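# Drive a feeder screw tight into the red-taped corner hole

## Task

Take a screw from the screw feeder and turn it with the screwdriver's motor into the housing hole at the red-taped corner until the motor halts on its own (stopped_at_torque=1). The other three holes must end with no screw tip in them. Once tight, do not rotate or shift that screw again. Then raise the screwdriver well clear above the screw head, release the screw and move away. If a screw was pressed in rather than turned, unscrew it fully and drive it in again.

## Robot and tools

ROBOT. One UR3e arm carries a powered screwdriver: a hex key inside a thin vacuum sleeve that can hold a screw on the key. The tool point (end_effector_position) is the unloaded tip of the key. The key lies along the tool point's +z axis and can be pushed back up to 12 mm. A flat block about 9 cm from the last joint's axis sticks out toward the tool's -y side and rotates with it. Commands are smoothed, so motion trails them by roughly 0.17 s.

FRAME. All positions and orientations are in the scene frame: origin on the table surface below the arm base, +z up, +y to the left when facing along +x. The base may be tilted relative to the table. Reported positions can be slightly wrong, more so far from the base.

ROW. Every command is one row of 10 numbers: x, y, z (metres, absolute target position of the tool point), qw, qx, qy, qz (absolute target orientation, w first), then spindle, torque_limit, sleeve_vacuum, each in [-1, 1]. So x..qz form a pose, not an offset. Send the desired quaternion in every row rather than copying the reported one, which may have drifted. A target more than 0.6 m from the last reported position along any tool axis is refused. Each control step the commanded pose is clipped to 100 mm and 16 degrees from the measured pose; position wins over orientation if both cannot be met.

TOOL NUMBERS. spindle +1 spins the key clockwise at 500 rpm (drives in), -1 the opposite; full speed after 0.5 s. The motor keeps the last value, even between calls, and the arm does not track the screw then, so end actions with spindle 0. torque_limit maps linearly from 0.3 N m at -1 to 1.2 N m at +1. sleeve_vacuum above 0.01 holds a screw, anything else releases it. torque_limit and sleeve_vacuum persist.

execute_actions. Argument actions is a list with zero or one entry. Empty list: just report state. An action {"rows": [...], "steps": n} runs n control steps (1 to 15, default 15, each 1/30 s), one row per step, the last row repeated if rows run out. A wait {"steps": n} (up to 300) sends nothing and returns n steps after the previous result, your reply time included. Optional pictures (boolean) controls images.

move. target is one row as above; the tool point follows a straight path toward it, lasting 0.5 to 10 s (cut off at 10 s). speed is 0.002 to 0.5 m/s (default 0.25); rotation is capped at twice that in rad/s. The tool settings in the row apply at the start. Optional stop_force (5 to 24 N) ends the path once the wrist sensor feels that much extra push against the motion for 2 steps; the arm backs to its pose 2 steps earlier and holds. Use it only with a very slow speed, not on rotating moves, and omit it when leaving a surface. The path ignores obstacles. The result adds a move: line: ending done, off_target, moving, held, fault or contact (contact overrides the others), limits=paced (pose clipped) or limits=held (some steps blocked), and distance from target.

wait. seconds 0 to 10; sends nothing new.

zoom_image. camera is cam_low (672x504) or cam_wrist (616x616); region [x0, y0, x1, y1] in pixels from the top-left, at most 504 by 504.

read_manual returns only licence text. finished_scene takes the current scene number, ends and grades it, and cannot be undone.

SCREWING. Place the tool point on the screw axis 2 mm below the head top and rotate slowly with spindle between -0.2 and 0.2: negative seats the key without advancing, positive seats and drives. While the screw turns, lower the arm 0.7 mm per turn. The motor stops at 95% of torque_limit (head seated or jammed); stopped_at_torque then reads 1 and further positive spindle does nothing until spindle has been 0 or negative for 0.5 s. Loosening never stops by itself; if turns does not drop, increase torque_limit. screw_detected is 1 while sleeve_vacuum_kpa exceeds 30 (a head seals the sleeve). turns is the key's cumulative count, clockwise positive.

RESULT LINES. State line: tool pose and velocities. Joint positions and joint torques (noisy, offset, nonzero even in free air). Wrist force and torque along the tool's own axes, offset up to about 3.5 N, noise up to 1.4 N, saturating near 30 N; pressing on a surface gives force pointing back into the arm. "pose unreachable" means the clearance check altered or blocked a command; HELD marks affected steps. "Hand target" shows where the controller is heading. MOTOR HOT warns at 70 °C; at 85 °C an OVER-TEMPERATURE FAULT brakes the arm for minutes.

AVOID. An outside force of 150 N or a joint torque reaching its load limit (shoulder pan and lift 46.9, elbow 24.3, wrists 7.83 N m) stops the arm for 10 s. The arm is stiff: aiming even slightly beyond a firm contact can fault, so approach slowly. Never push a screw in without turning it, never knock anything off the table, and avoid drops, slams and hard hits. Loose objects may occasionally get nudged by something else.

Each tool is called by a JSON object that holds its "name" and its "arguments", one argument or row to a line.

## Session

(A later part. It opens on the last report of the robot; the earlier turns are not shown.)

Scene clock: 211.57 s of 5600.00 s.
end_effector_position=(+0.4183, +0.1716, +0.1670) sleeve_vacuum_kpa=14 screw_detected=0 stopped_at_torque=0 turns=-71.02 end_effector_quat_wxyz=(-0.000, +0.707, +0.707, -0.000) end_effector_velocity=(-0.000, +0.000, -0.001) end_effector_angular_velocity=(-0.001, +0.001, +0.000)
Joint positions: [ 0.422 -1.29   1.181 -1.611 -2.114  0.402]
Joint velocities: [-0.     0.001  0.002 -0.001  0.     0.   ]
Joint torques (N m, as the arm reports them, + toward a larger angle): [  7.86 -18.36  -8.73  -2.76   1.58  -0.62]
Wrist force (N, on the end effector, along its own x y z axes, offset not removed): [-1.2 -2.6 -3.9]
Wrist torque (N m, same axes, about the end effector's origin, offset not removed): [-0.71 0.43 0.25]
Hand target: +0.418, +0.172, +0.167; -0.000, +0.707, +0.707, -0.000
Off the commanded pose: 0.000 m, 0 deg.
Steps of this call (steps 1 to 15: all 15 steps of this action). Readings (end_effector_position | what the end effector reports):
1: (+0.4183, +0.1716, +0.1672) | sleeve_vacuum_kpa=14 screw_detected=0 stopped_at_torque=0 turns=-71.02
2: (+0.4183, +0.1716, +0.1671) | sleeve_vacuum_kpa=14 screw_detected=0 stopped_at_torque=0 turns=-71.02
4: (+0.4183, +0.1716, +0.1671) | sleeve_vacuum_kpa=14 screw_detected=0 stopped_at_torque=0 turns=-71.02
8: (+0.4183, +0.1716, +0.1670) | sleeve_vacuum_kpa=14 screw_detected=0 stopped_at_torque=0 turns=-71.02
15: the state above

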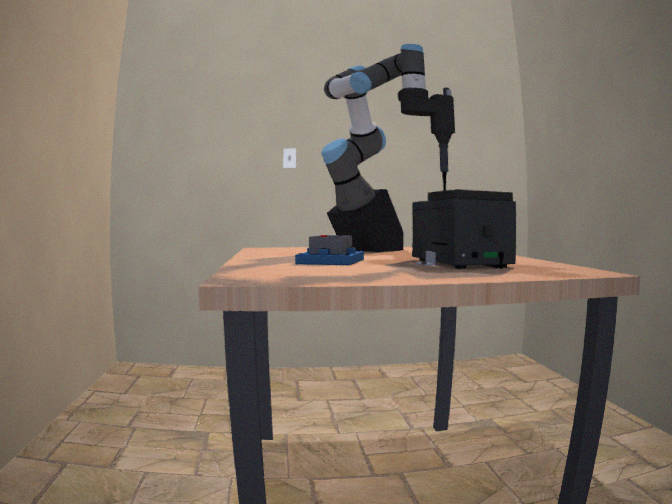

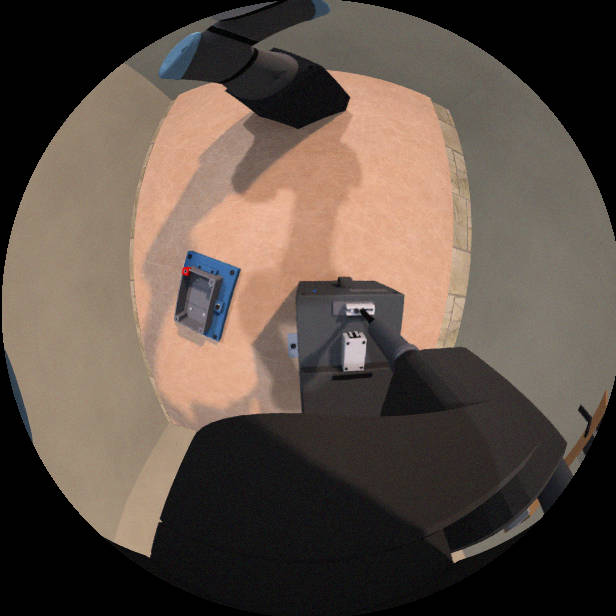

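{"name": "move", "arguments": {
  "target": [0.4183,0.1716,0.173,0,0.7071,0.7071,0,0,0,0],
  "speed": 0.02
}}

{"name": "move", "arguments": {
  "target": [0.4178,0.1719,0.173,0,0.7071,0.7071,0,0,0,0],
  "speed": 0.02
}}

{"name": "move", "arguments": {
  "target": [0.4178,0.1719,0.167,0,0.7071,0.7071,0,-0.1,0,1],
  "speed": 0.003
}}

{"name": "execute_actions", "arguments": {
  "actions": [
    {"rows":[[0.4178,0.1719,0.167,0,0.7071,0.7071,0,0,0,1]]}
  ]
}}

{"name": "zoom_image", "arguments": {
  "camera": "cam_wrist",
  "region": [336,296,376,326]
}}

Scene clock: 222.63 s of 5600.00 s.
end_effector_position=(+0.4183, +0.1716, +0.1726) sleeve_vacuum_kpa=0 screw_detected=0 stopped_at_torque=0 turns=-71.02 end_effector_quat_wxyz=(+0.000, +0.707, +0.707, +0.000) end_effector_velocity=(+0.000, -0.000, +0.003) end_effector_angular_velocity=(+0.000, -0.000, -0.001)
Joint positions: [ 0.43  -1.287  1.152 -1.581 -2.116  0.411]
Joint velocities: [ 0.004  0.003 -0.019  0.018 -0.001  0.005]
Joint torques (N m, as the arm reports them, + toward a larger angle): [ 12.86 -14.06 -14.15  -1.18  -0.22   0.71]
Wrist force (N, on the end effector, along its own x y z axes, offset not removed): [0.7 -1.8 0.9]
Wrist torque (N m, same axes, about the end effector's origin, offset not removed): [-0.46 -0.12 0.08]
Hand target: +0.418, +0.172, +0.173; +0.000, +0.707, +0.707, +0.000
Off the commanded pose: 0.000 m, 0 deg.
After step 90, 7.33 s passed at rest.
move: done

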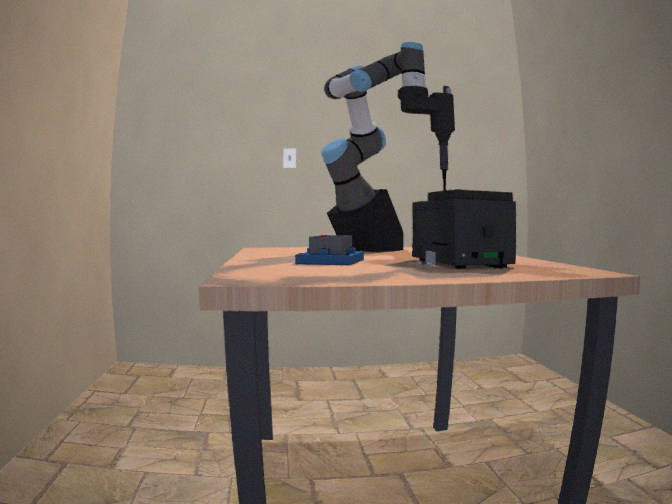

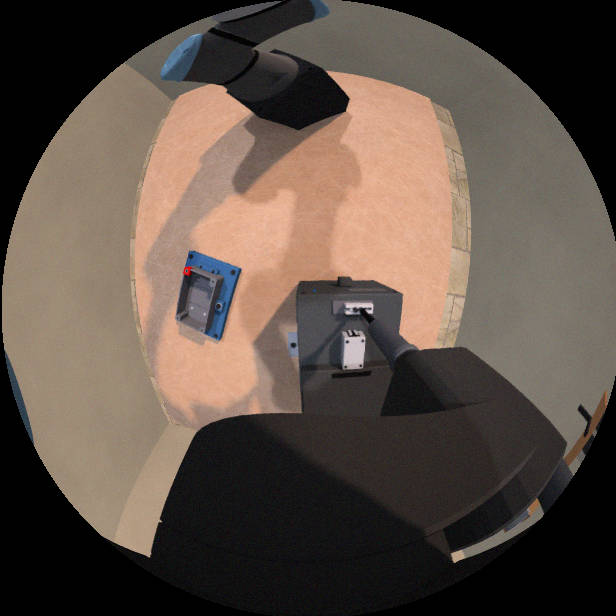

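Scene clock: 223.33 s of 5600.00 s.
end_effector_position=(+0.4178, +0.1719, +0.1729) sleeve_vacuum_kpa=0 screw_detected=0 stopped_at_torque=0 turns=-71.02 end_effector_quat_wxyz=(-0.000, +0.707, +0.707, -0.000) end_effector_velocity=(-0.000, -0.000, +0.001) end_effector_angular_velocity=(+0.000, -0.001, -0.001)
Joint positions: [ 0.432 -1.287  1.152 -1.579 -2.116  0.413]
Joint velocities: [ 0.001 -0.002 -0.001  0.002 -0.     0.001]
Joint torques (N m, as the arm reports them, + toward a larger angle): [ 13.44 -19.8  -12.87  -1.3   -0.2    0.73]
Wrist force (N, on the end effector, along its own x y z axes, offset not removed): [0.3 -2.2 -0.5]
Wrist torque (N m, same axes, about the end effector's origin, offset not removed): [-0.60 -0.04 0.24]
Hand target: +0.418, +0.172, +0.173; +0.000, +0.707, +0.707, -0.000
Off the commanded pose: 0.000 m, 0 deg.
move: done

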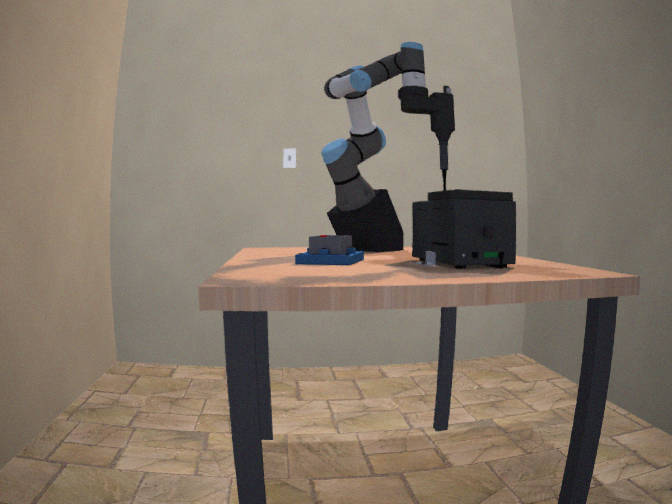

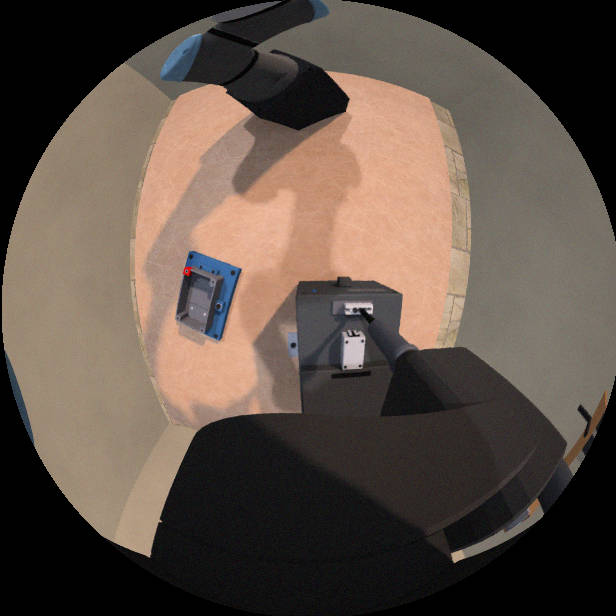

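Scene clock: 225.53 s of 5600.00 s.
end_effector_position=(+0.4178, +0.1719, +0.1671) sleeve_vacuum_kpa=36 screw_detected=1 stopped_at_torque=0 turns=-72.84 end_effector_quat_wxyz=(+0.000, +0.707, +0.707, +0.000) end_effector_velocity=(+0.000, +0.000, -0.001) end_effector_angular_velocity=(+0.000, -0.001, -0.001)
Joint positions: [ 0.423 -1.291  1.183 -1.611 -2.115  0.403]
Joint velocities: [-0.001 -0.001  0.005 -0.006  0.    -0.001]
Joint torques (N m, as the arm reports them, + toward a larger angle): [  8.67 -18.49  -8.3   -2.08   1.85  -0.83]
Wrist force (N, on the end effector, along its own x y z axes, offset not removed): [-0.3 -1.5 -1.6]
Wrist torque (N m, same axes, about the end effector's origin, offset not removed): [-1.09 0.27 0.32]
Hand target: +0.418, +0.172, +0.167; -0.000, +0.707, +0.707, -0.000
Off the commanded pose: 0.000 m, 0 deg.
move: done

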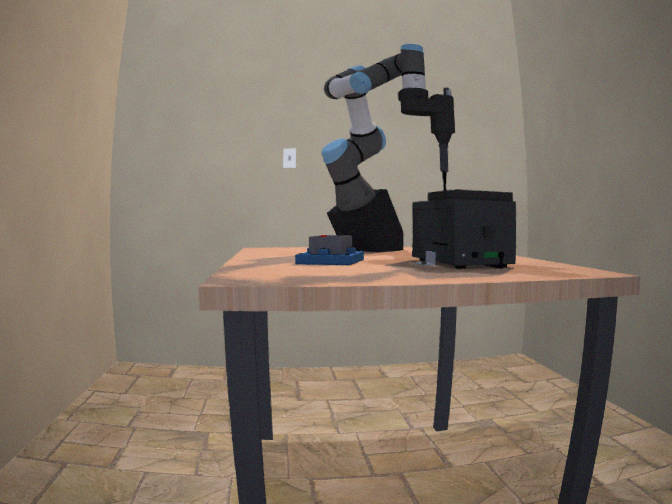

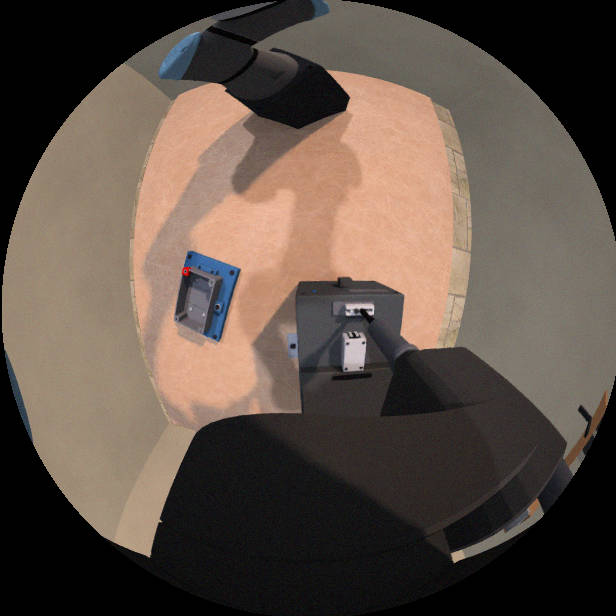

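Scene clock: 226.03 s of 5600.00 s.
end_effector_position=(+0.4178, +0.1719, +0.1670) sleeve_vacuum_kpa=39 screw_detected=1 stopped_at_torque=0 turns=-72.84 end_effector_quat_wxyz=(+0.000, +0.707, +0.707, +0.000) end_effector_velocity=(+0.000, +0.000, -0.000) end_effector_angular_velocity=(+0.000, +0.000, -0.000)
Joint positions: [ 0.423 -1.291  1.184 -1.612 -2.115  0.403]
Joint velocities: [-0.     0.001  0.    -0.001  0.    -0.   ]
Joint torques (N m, as the arm reports them, + toward a larger angle): [  8.62 -18.89  -8.22  -1.99   1.86  -0.85]
Wrist force (N, on the end effector, along its own x y z axes, offset not removed): [-1.9 1.5 -3.2]
Wrist torque (N m, same axes, about the end effector's origin, offset not removed): [-0.43 0.71 0.13]
Hand target: +0.418, +0.172, +0.167; -0.000, +0.707, +0.707, -0.000
Off the commanded pose: 0.000 m, 0 deg.
Steps of this call (steps 1 to 15: all 15 steps of this action). Readings (end_effector_position | what the end effector reports):
1: (+0.4178, +0.1719, +0.1671) | sleeve_vacuum_kpa=37 screw_detected=1 stopped_at_torque=0 turns=-72.84
2: (+0.4178, +0.1719, +0.1671) | sleeve_vacuum_kpa=37 screw_detected=1 stopped_at_torque=0 turns=-72.84
4: (+0.4178, +0.1719, +0.1671) | sleeve_vacuum_kpa=38 screw_detected=1 stopped_at_torque=0 turns=-72.84
8: (+0.4178, +0.1719, +0.1670) | sleeve_vacuum_kpa=39 screw_detected=1 stopped_at_torque=0 turns=-72.84
15: the state above

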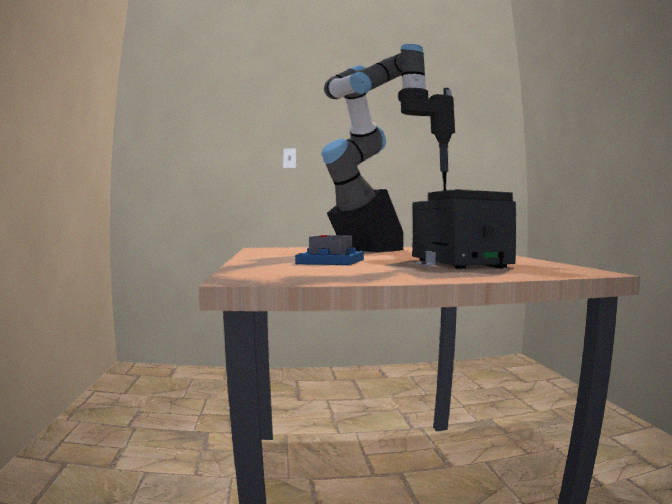

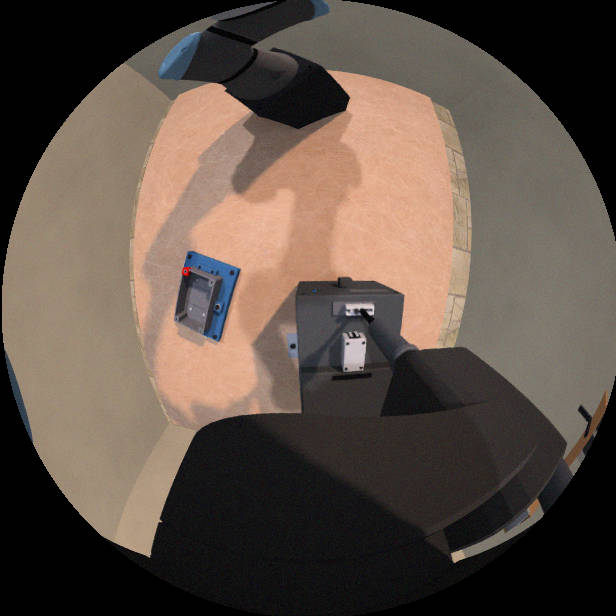

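Region (336, 296, 376, 326) of cam_wrist's 616x616 image, scaled by 12.600, with more detail than that image has; it fills the top 378 rows of this view, and the rest is white.

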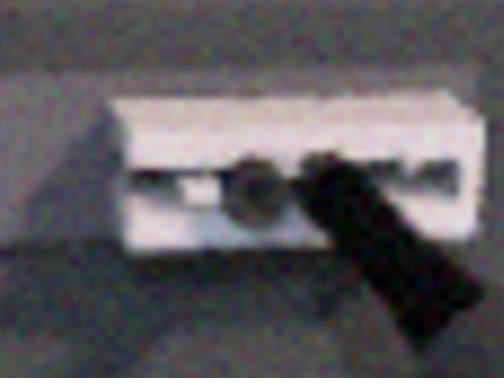

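{"name": "move", "arguments": {
  "target": [0.4178,0.1719,0.21,0,0.7071,0.7071,0,0,0,1],
  "speed": 0.05
}}

{"name": "move", "arguments": {
  "target": [0.355,-0.15,0.2,0,0.7071,0.7071,0,0,0,1]
}}

{"name": "move", "arguments": {
  "target": [0.355,-0.15,0.11,0,0.7071,0.7071,0,0,0,1],
  "speed": 0.1
}}

{"name": "zoom_image", "arguments": {
  "camera": "cam_wrist",
  "region": [300,260,420,350]
}}

{"name": "zoom_image", "arguments": {
  "camera": "cam_low",
  "region": [280,190,360,250]
}}

Scene clock: 236.67 s of 5600.00 s.
end_effector_position=(+0.4177, +0.1718, +0.2096) sleeve_vacuum_kpa=40 screw_detected=1 stopped_at_torque=0 turns=-72.84 end_effector_quat_wxyz=(+0.000, +0.707, +0.707, +0.000) end_effector_velocity=(+0.000, +0.000, +0.003) end_effector_angular_velocity=(-0.003, +0.004, +0.001)
Joint positions: [ 0.484 -1.242  0.929 -1.371 -2.122  0.473]
Joint velocities: [ 0.005  0.018 -0.042  0.033 -0.001  0.008]
Joint torques (N m, as the arm reports them, + toward a larger angle): [ 12.63 -13.95 -14.55  -1.38  -0.25   0.62]
Wrist force (N, on the end effector, along its own x y z axes, offset not removed): [-1.4 -4.7 -0.8]
Wrist torque (N m, same axes, about the end effector's origin, offset not removed): [-1.38 0.34 0.21]
Hand target: +0.418, +0.172, +0.210; +0.000, +0.707, +0.707, +0.000
Off the commanded pose: 0.000 m, 0 deg.
After step 90, 6.30 s passed at rest.
move: done

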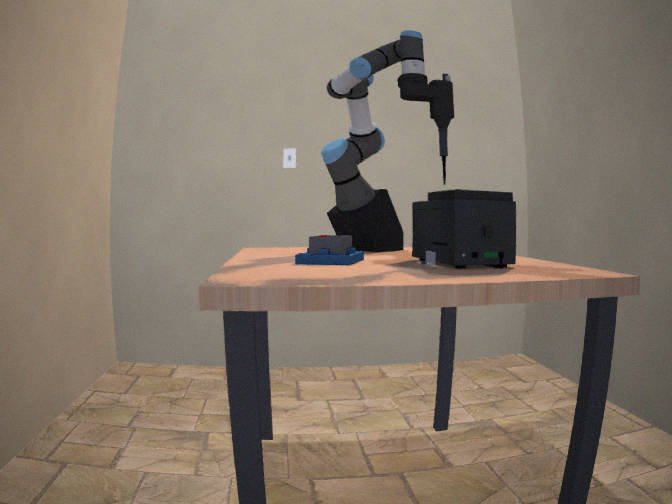

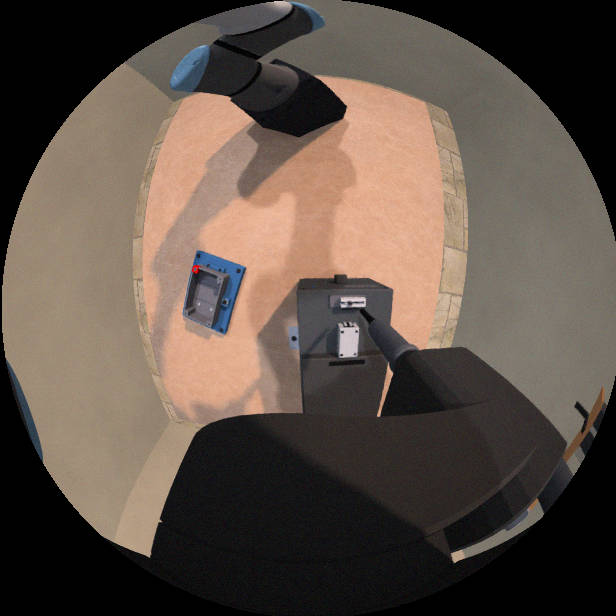

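Scene clock: 239.00 s of 5600.00 s.
end_effector_position=(+0.3560, -0.1495, +0.2000) sleeve_vacuum_kpa=40 screw_detected=1 stopped_at_torque=0 turns=-72.84 end_effector_quat_wxyz=(+0.001, +0.707, +0.707, -0.001) end_effector_velocity=(-0.001, -0.000, -0.000) end_effector_angular_velocity=(+0.018, -0.010, +0.001)
Joint positions: [-0.885 -2.026  1.279 -1.387 -1.584 -0.867]
Joint velocities: [-0.069 -0.02   0.004  0.022  0.056 -0.059]
Joint torques (N m, as the arm reports them, + toward a larger angle): [  3.95 -15.9  -10.57  -0.75   1.58  -0.6 ]
Wrist force (N, on the end effector, along its own x y z axes, offset not removed): [1.2 -3.8 0.4]
Wrist torque (N m, same axes, about the end effector's origin, offset not removed): [-1.10 -0.20 0.24]
Hand target: +0.356, -0.150, +0.200; +0.000, +0.707, +0.707, +0.001
Off the commanded pose: 0.001 m, 0 deg.
move: done

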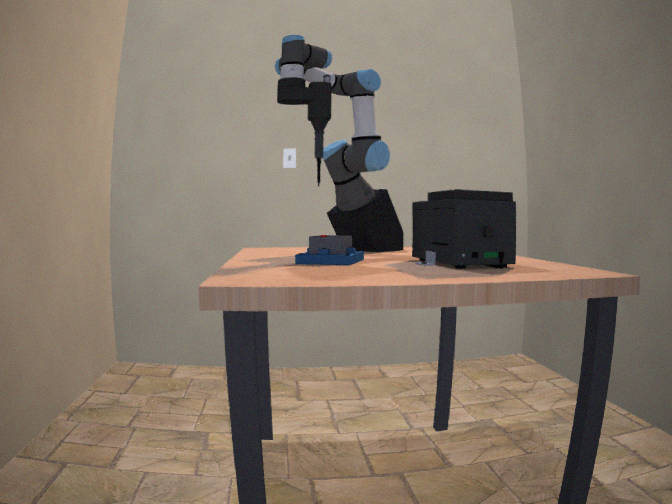

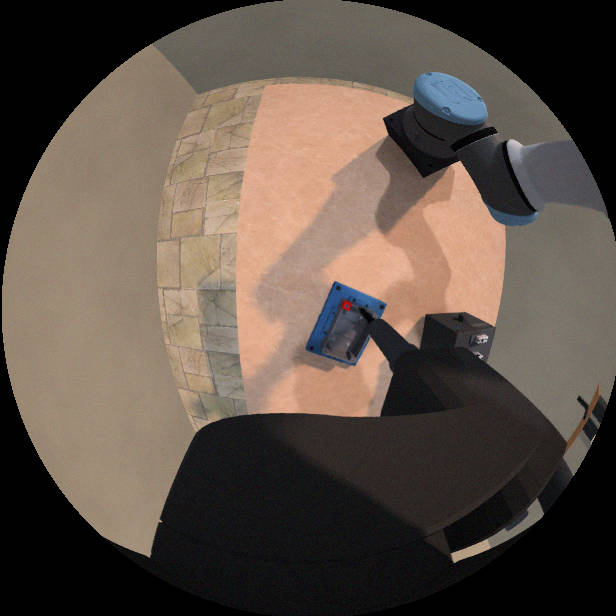

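Scene clock: 240.50 s of 5600.00 s.
end_effector_position=(+0.3550, -0.1499, +0.1103) sleeve_vacuum_kpa=40 screw_detected=1 stopped_at_torque=0 turns=-72.84 end_effector_quat_wxyz=(-0.000, +0.707, +0.707, +0.000) end_effector_velocity=(+0.000, -0.000, -0.003) end_effector_angular_velocity=(-0.003, -0.002, +0.001)
Joint positions: [-0.901 -2.022  1.694 -1.803 -1.574 -0.881]
Joint velocities: [-0.    -0.001  0.015 -0.018  0.    -0.001]
Joint torques (N m, as the arm reports them, + toward a larger angle): [  3.7  -16.72 -10.6   -2.67   1.55   0.28]
Wrist force (N, on the end effector, along its own x y z axes, offset not removed): [-2.2 -3.3 -0.6]
Wrist torque (N m, same axes, about the end effector's origin, offset not removed): [-0.93 0.67 0.13]
Hand target: +0.355, -0.150, +0.110; -0.000, +0.707, +0.707, +0.000
Off the commanded pose: 0.000 m, 0 deg.
move: done

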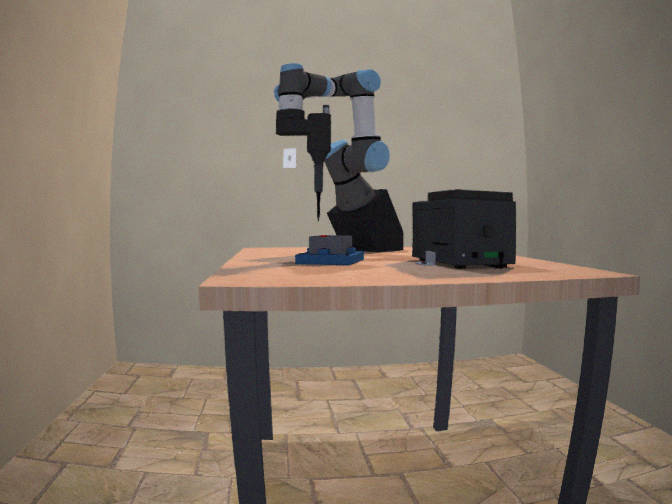

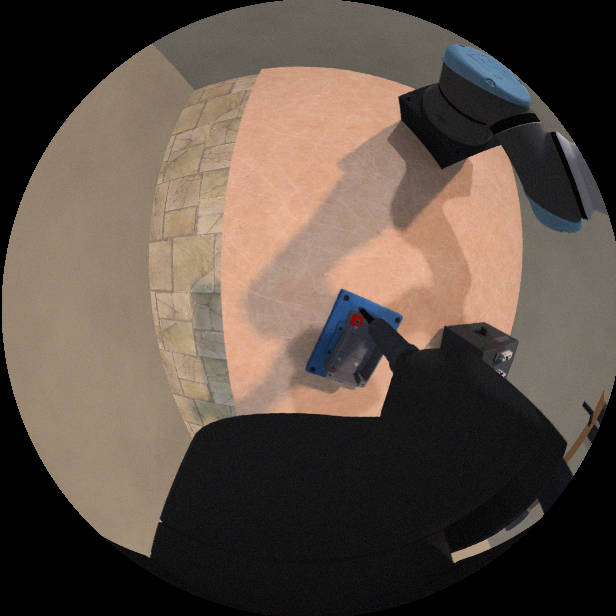

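Region (300, 260, 420, 350) of cam_wrist's 616x616 image, scaled by 4.200, with more detail than that image has; it fills the top 378 rows of this view, and the rest is white.

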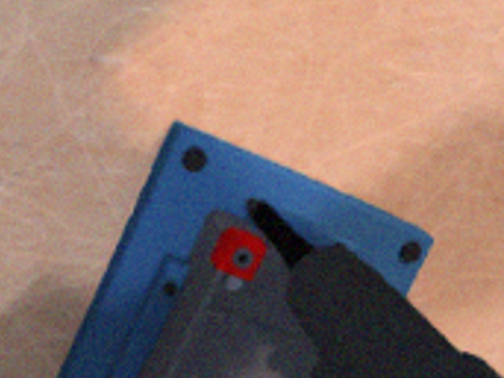

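Region (280, 190, 360, 250) of cam_low's 672x504 image, scaled by 6.300, with more detail than that image has; it fills the top 378 rows of this view, and the rest is white.

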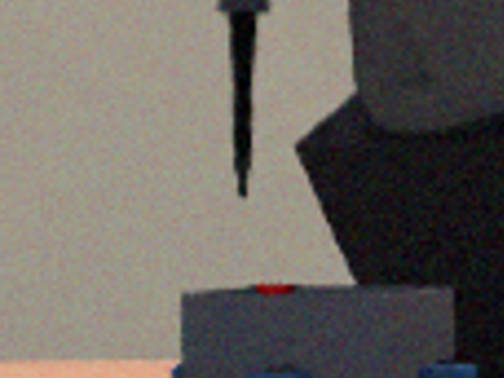

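{"name": "move", "arguments": {
  "target": [0.386,-0.144,0.085,0,0.7071,0.7071,0,0,0,1],
  "speed": 0.05
}}

{"name": "zoom_image", "arguments": {
  "camera": "cam_wrist",
  "region": [340,290,388,326]
}}

{"name": "zoom_image", "arguments": {
  "camera": "cam_low",
  "region": [280,190,360,250]
}}

Scene clock: 248.47 s of 5600.00 s.
end_effector_position=(+0.3857, -0.1440, +0.0853) sleeve_vacuum_kpa=40 screw_detected=1 stopped_at_torque=0 turns=-72.84 end_effector_quat_wxyz=(-0.000, +0.707, +0.707, +0.000) end_effector_velocity=(+0.002, +0.000, -0.002) end_effector_angular_velocity=(-0.000, +0.003, -0.001)
Joint positions: [-0.767 -1.856  1.662 -1.934 -1.645 -0.767]
Joint velocities: [ 0.01   0.015 -0.007 -0.005 -0.008  0.01 ]
Joint torques (N m, as the arm reports them, + toward a larger angle): [  8.54 -12.9  -14.65  -2.62  -0.41   0.67]
Wrist force (N, on the end effector, along its own x y z axes, offset not removed): [-0.6 -1.9 0.7]
Wrist torque (N m, same axes, about the end effector's origin, offset not removed): [-0.63 0.30 0.24]
Hand target: +0.386, -0.144, +0.085; -0.000, +0.707, +0.707, -0.000
Off the commanded pose: 0.000 m, 0 deg.
After step 90, 3.70 s passed at rest.
move: done

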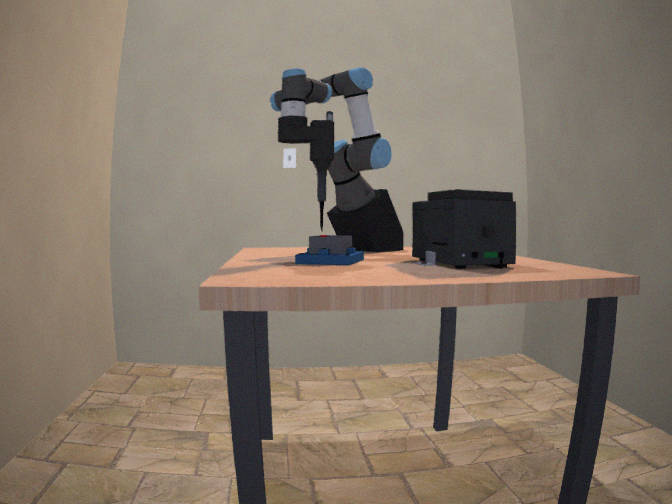

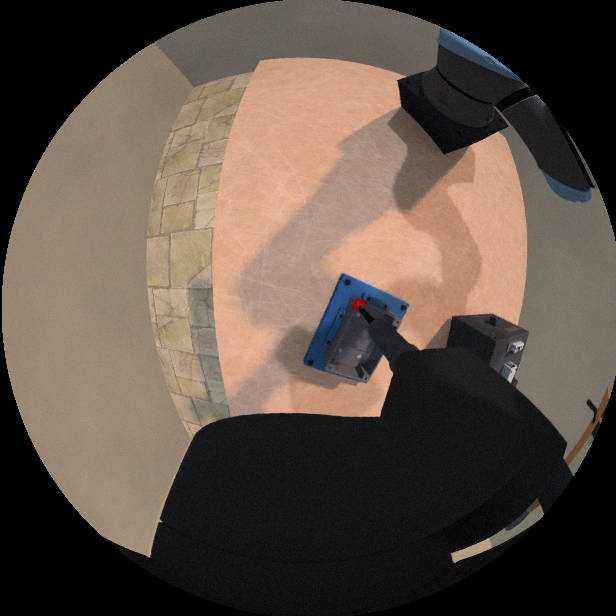

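Region (340, 290, 388, 326) of cam_wrist's 616x616 image, scaled by 10.500, with more detail than that image has; it fills the top 378 rows of this view, and the rest is white.

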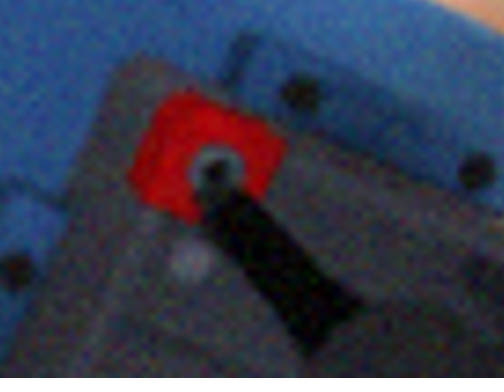

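Region (280, 190, 360, 250) of cam_low's 672x504 image, scaled by 6.300, with more detail than that image has; it fills the top 378 rows of this view, and the rest is white.

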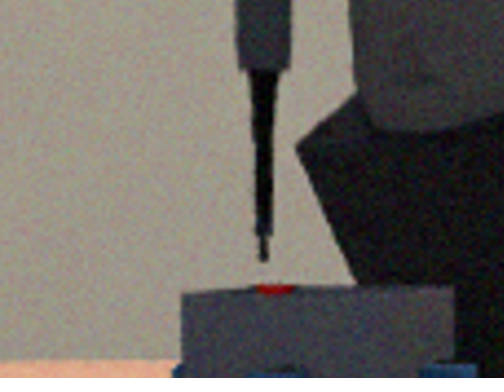

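{"name": "move", "arguments": {
  "target": [0.3868,-0.1402,0.076,0,0.7071,0.7071,0,0,0,1],
  "speed": 0.02
}}

{"name": "zoom_image", "arguments": {
  "camera": "cam_wrist",
  "region": [346,296,378,320]
}}

{"name": "zoom_image", "arguments": {
  "camera": "cam_low",
  "region": [300,210,348,246]
}}

Scene clock: 255.97 s of 5600.00 s.
end_effector_position=(+0.3868, -0.1403, +0.0763) sleeve_vacuum_kpa=40 screw_detected=1 stopped_at_torque=0 turns=-72.84 end_effector_quat_wxyz=(-0.000, +0.707, +0.707, +0.000) end_effector_velocity=(+0.000, +0.001, -0.002) end_effector_angular_velocity=(-0.000, -0.000, -0.000)
Joint positions: [-0.754 -1.842  1.693 -1.979 -1.652 -0.756]
Joint velocities: [ 0.004  0.003  0.009 -0.013 -0.002  0.003]
Joint torques (N m, as the arm reports them, + toward a larger angle): [  8.29 -12.88  -9.71  -2.7   -0.4    0.72]
Wrist force (N, on the end effector, along its own x y z axes, offset not removed): [-0.3 -2.4 -2.7]
Wrist torque (N m, same axes, about the end effector's origin, offset not removed): [-0.65 -0.03 0.24]
Hand target: +0.387, -0.140, +0.076; -0.000, +0.707, +0.707, -0.000
Off the commanded pose: 0.000 m, 0 deg.
After step 90, 3.67 s passed at rest.
move: done

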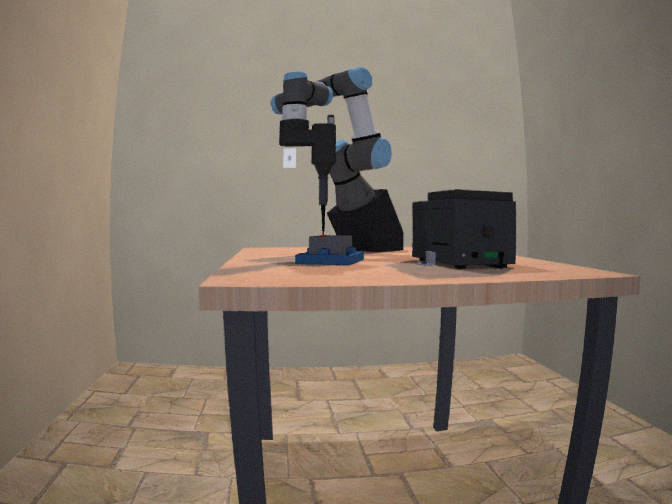

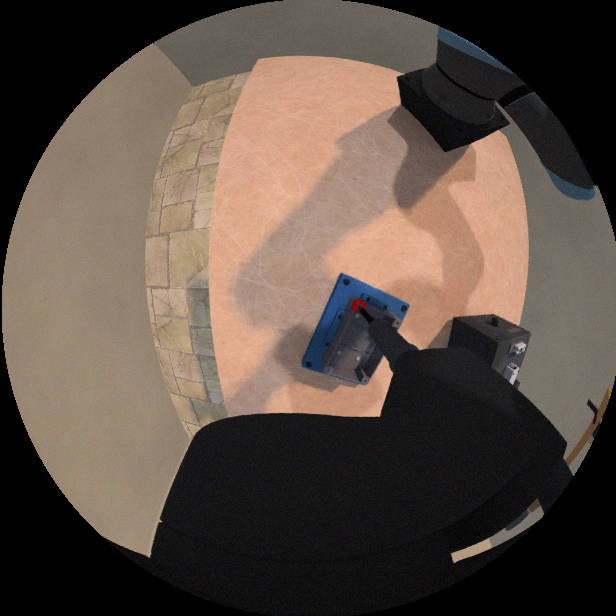

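Region (346, 296, 378, 320) of cam_wrist's 616x616 image, scaled by 15.750, with more detail than that image has; it fills the top 378 rows of this view, and the rest is white.

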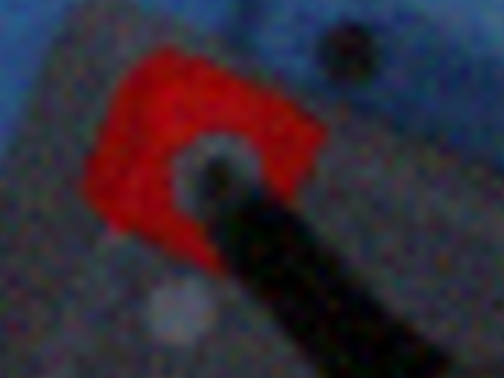

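Region (300, 210, 348, 246) of cam_low's 672x504 image, scaled by 10.500, with more detail than that image has; it fills the top 378 rows of this view, and the rest is white.

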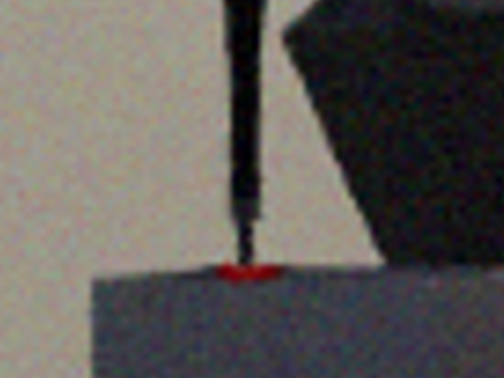

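Try.

{"name": "move", "arguments": {
  "target": [0.3868,-0.1402,0.062,0,0.7071,0.7071,0,0.4,0,1],
  "speed": 0.0023,
  "stop_force": 9
}}

{"name": "zoom_image", "arguments": {
  "camera": "cam_wrist",
  "region": [346,296,378,320]
}}

Scene clock: 265.43 s of 5600.00 s.
end_effector_position=(+0.3868, -0.1402, +0.0662) sleeve_vacuum_kpa=40 screw_detected=1 stopped_at_torque=0 turns=-57.67 end_effector_quat_wxyz=(+0.000, +0.707, +0.707, +0.000) end_effector_velocity=(+0.001, -0.001, +0.002) end_effector_angular_velocity=(-0.003, -0.003, -0.001)
Joint positions: [-0.758 -1.826  1.723 -2.024 -1.651 -0.759]
Joint velocities: [-0.001 -0.005 -0.005  0.006  0.     0.   ]
Joint torques (N m, as the arm reports them, + toward a larger angle): [  4.03 -16.65 -12.63  -0.75   0.51  -0.44]
Wrist force (N, on the end effector, along its own x y z axes, offset not removed): [-0.6 -0.8 -11.4]
Wrist torque (N m, same axes, about the end effector's origin, offset not removed): [-0.43 0.16 0.02]
Hand target: +0.387, -0.140, +0.066; -0.000, +0.707, +0.707, +0.000
Off the commanded pose: 0.004 m, 0 deg.
After step 90, 1.83 s passed at rest.
move: contact

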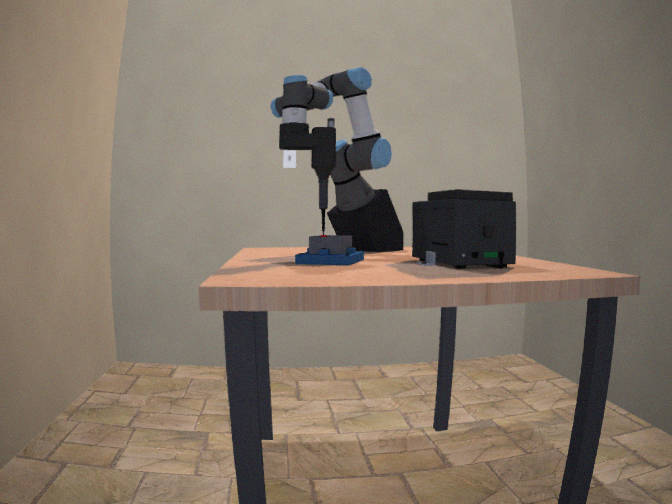

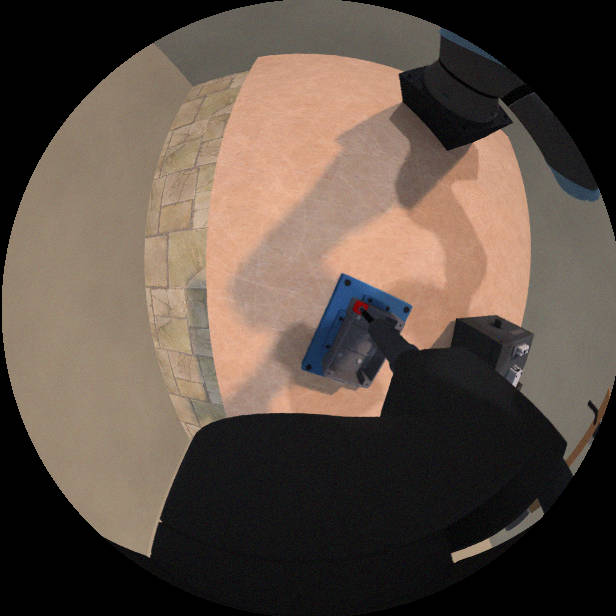

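Region (346, 296, 378, 320) of cam_wrist's 616x616 image, scaled by 15.750, with more detail than that image has; it fills the top 378 rows of this view, and the rest is white.

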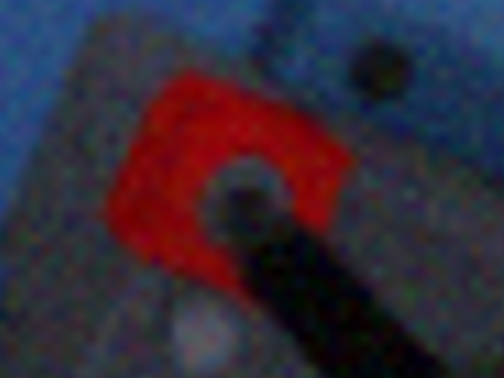

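{"name": "move", "arguments": {
  "target": [0.3868,-0.1402,0.078,0,0.7071,0.7071,0,0,0,1],
  "speed": 0.02
}}

{"name": "move", "arguments": {
  "target": [0.3855,-0.1404,0.077,0,0.7071,0.7071,0,0,0,1],
  "speed": 0.01
}}

{"name": "move", "arguments": {
  "target": [0.3855,-0.1404,0.064,0,0.7071,0.7071,0,0.4,0,1],
  "speed": 0.0023,
  "stop_force": 9
}}

{"name": "zoom_image", "arguments": {
  "camera": "cam_wrist",
  "region": [346,296,378,320]
}}

Scene clock: 275.67 s of 5600.00 s.
end_effector_position=(+0.3868, -0.1402, +0.0776) sleeve_vacuum_kpa=40 screw_detected=1 stopped_at_torque=0 turns=-26.57 end_effector_quat_wxyz=(+0.000, +0.707, +0.707, +0.000) end_effector_velocity=(+0.001, -0.001, +0.004) end_effector_angular_velocity=(-0.002, -0.002, -0.002)
Joint positions: [-0.753 -1.844  1.69  -1.973 -1.653 -0.755]
Joint velocities: [ 0.001 -0.006 -0.009  0.012 -0.001  0.003]
Joint torques (N m, as the arm reports them, + toward a larger angle): [  8.68 -18.06 -14.25  -0.91  -0.44   0.7 ]
Wrist force (N, on the end effector, along its own x y z axes, offset not removed): [3.2 -3.5 0.6]
Wrist torque (N m, same axes, about the end effector's origin, offset not removed): [-0.98 -0.76 0.24]
Hand target: +0.387, -0.140, +0.078; +0.000, +0.707, +0.707, +0.000
Off the commanded pose: 0.000 m, 0 deg.
move: done

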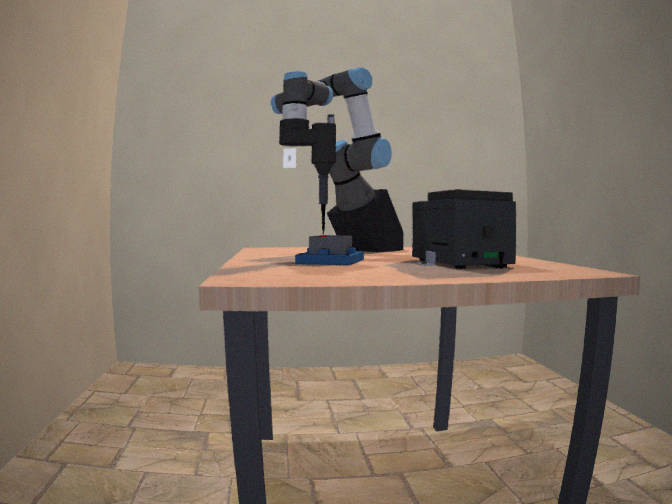

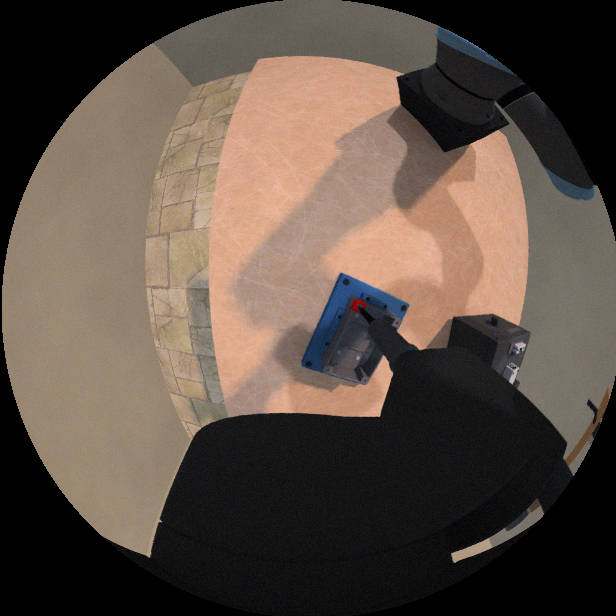

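Scene clock: 276.37 s of 5600.00 s.
end_effector_position=(+0.3856, -0.1404, +0.0770) sleeve_vacuum_kpa=40 screw_detected=1 stopped_at_torque=0 turns=-26.57 end_effector_quat_wxyz=(-0.000, +0.707, +0.707, -0.000) end_effector_velocity=(-0.001, +0.000, -0.001) end_effector_angular_velocity=(+0.002, +0.002, +0.002)
Joint positions: [-0.758 -1.848  1.697 -1.976 -1.65  -0.759]
Joint velocities: [-0.003 -0.001  0.005 -0.002  0.002 -0.004]
Joint torques (N m, as the arm reports them, + toward a larger angle): [  4.42 -18.3   -9.87  -2.56   1.74  -0.69]
Wrist force (N, on the end effector, along its own x y z axes, offset not removed): [0.5 -1.8 -0.3]
Wrist torque (N m, same axes, about the end effector's origin, offset not removed): [-0.61 -0.13 0.25]
Hand target: +0.386, -0.140, +0.077; -0.000, +0.707, +0.707, -0.000
Off the commanded pose: 0.000 m, 0 deg.
move: done

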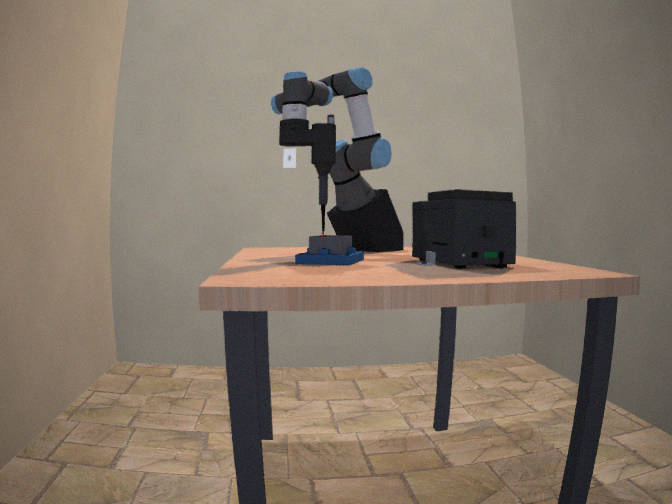

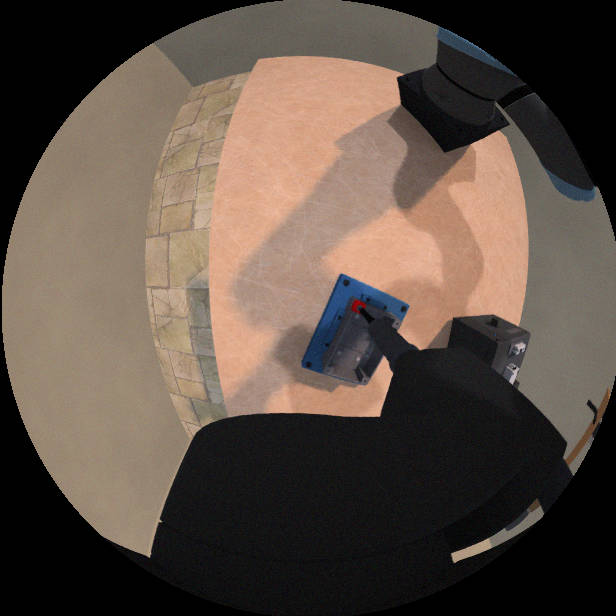

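Scene clock: 282.27 s of 5600.00 s.
end_effector_position=(+0.3855, -0.1404, +0.0641) sleeve_vacuum_kpa=40 screw_detected=1 stopped_at_torque=1 turns=-9.17 end_effector_quat_wxyz=(-0.000, +0.707, +0.707, +0.000) end_effector_velocity=(+0.000, -0.000, -0.001) end_effector_angular_velocity=(-0.001, -0.001, -0.000)
Joint positions: [-0.763 -1.829  1.735 -2.034 -1.648 -0.763]
Joint velocities: [ 0.     0.001  0.002 -0.004 -0.     0.   ]
Joint torques (N m, as the arm reports them, + toward a larger angle): [  2.33 -11.51  -9.15  -2.58   0.68  -0.75]
Wrist force (N, on the end effector, along its own x y z axes, offset not removed): [1.4 -2.3 -5.7]
Wrist torque (N m, same axes, about the end effector's origin, offset not removed): [-1.01 -0.18 0.22]
Hand target: +0.386, -0.140, +0.064; +0.000, +0.707, +0.707, +0.000
Off the commanded pose: 0.000 m, 0 deg.
move: done

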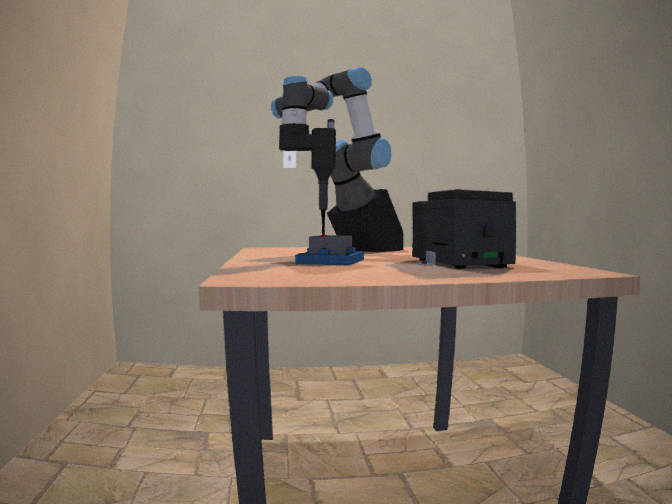

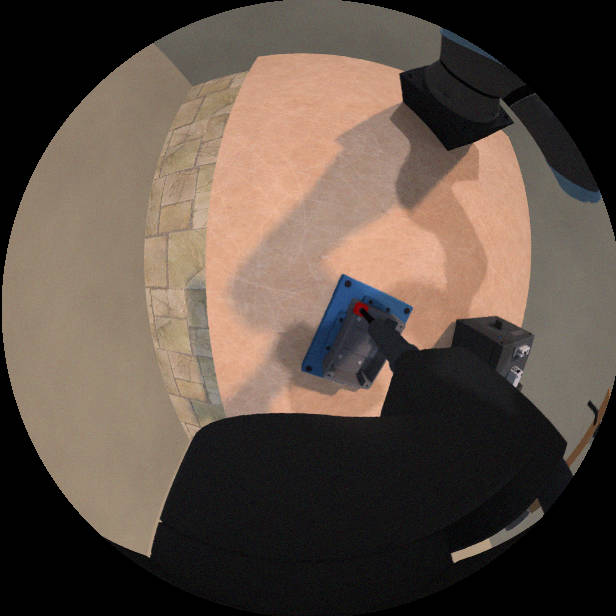

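Region (346, 296, 378, 320) of cam_wrist's 616x616 image, scaled by 15.750, with more detail than that image has; it fills the top 378 rows of this view, and the rest is white.

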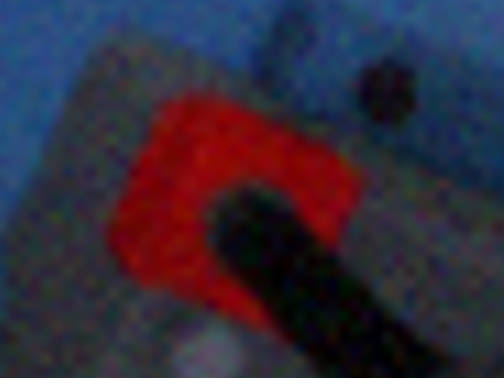

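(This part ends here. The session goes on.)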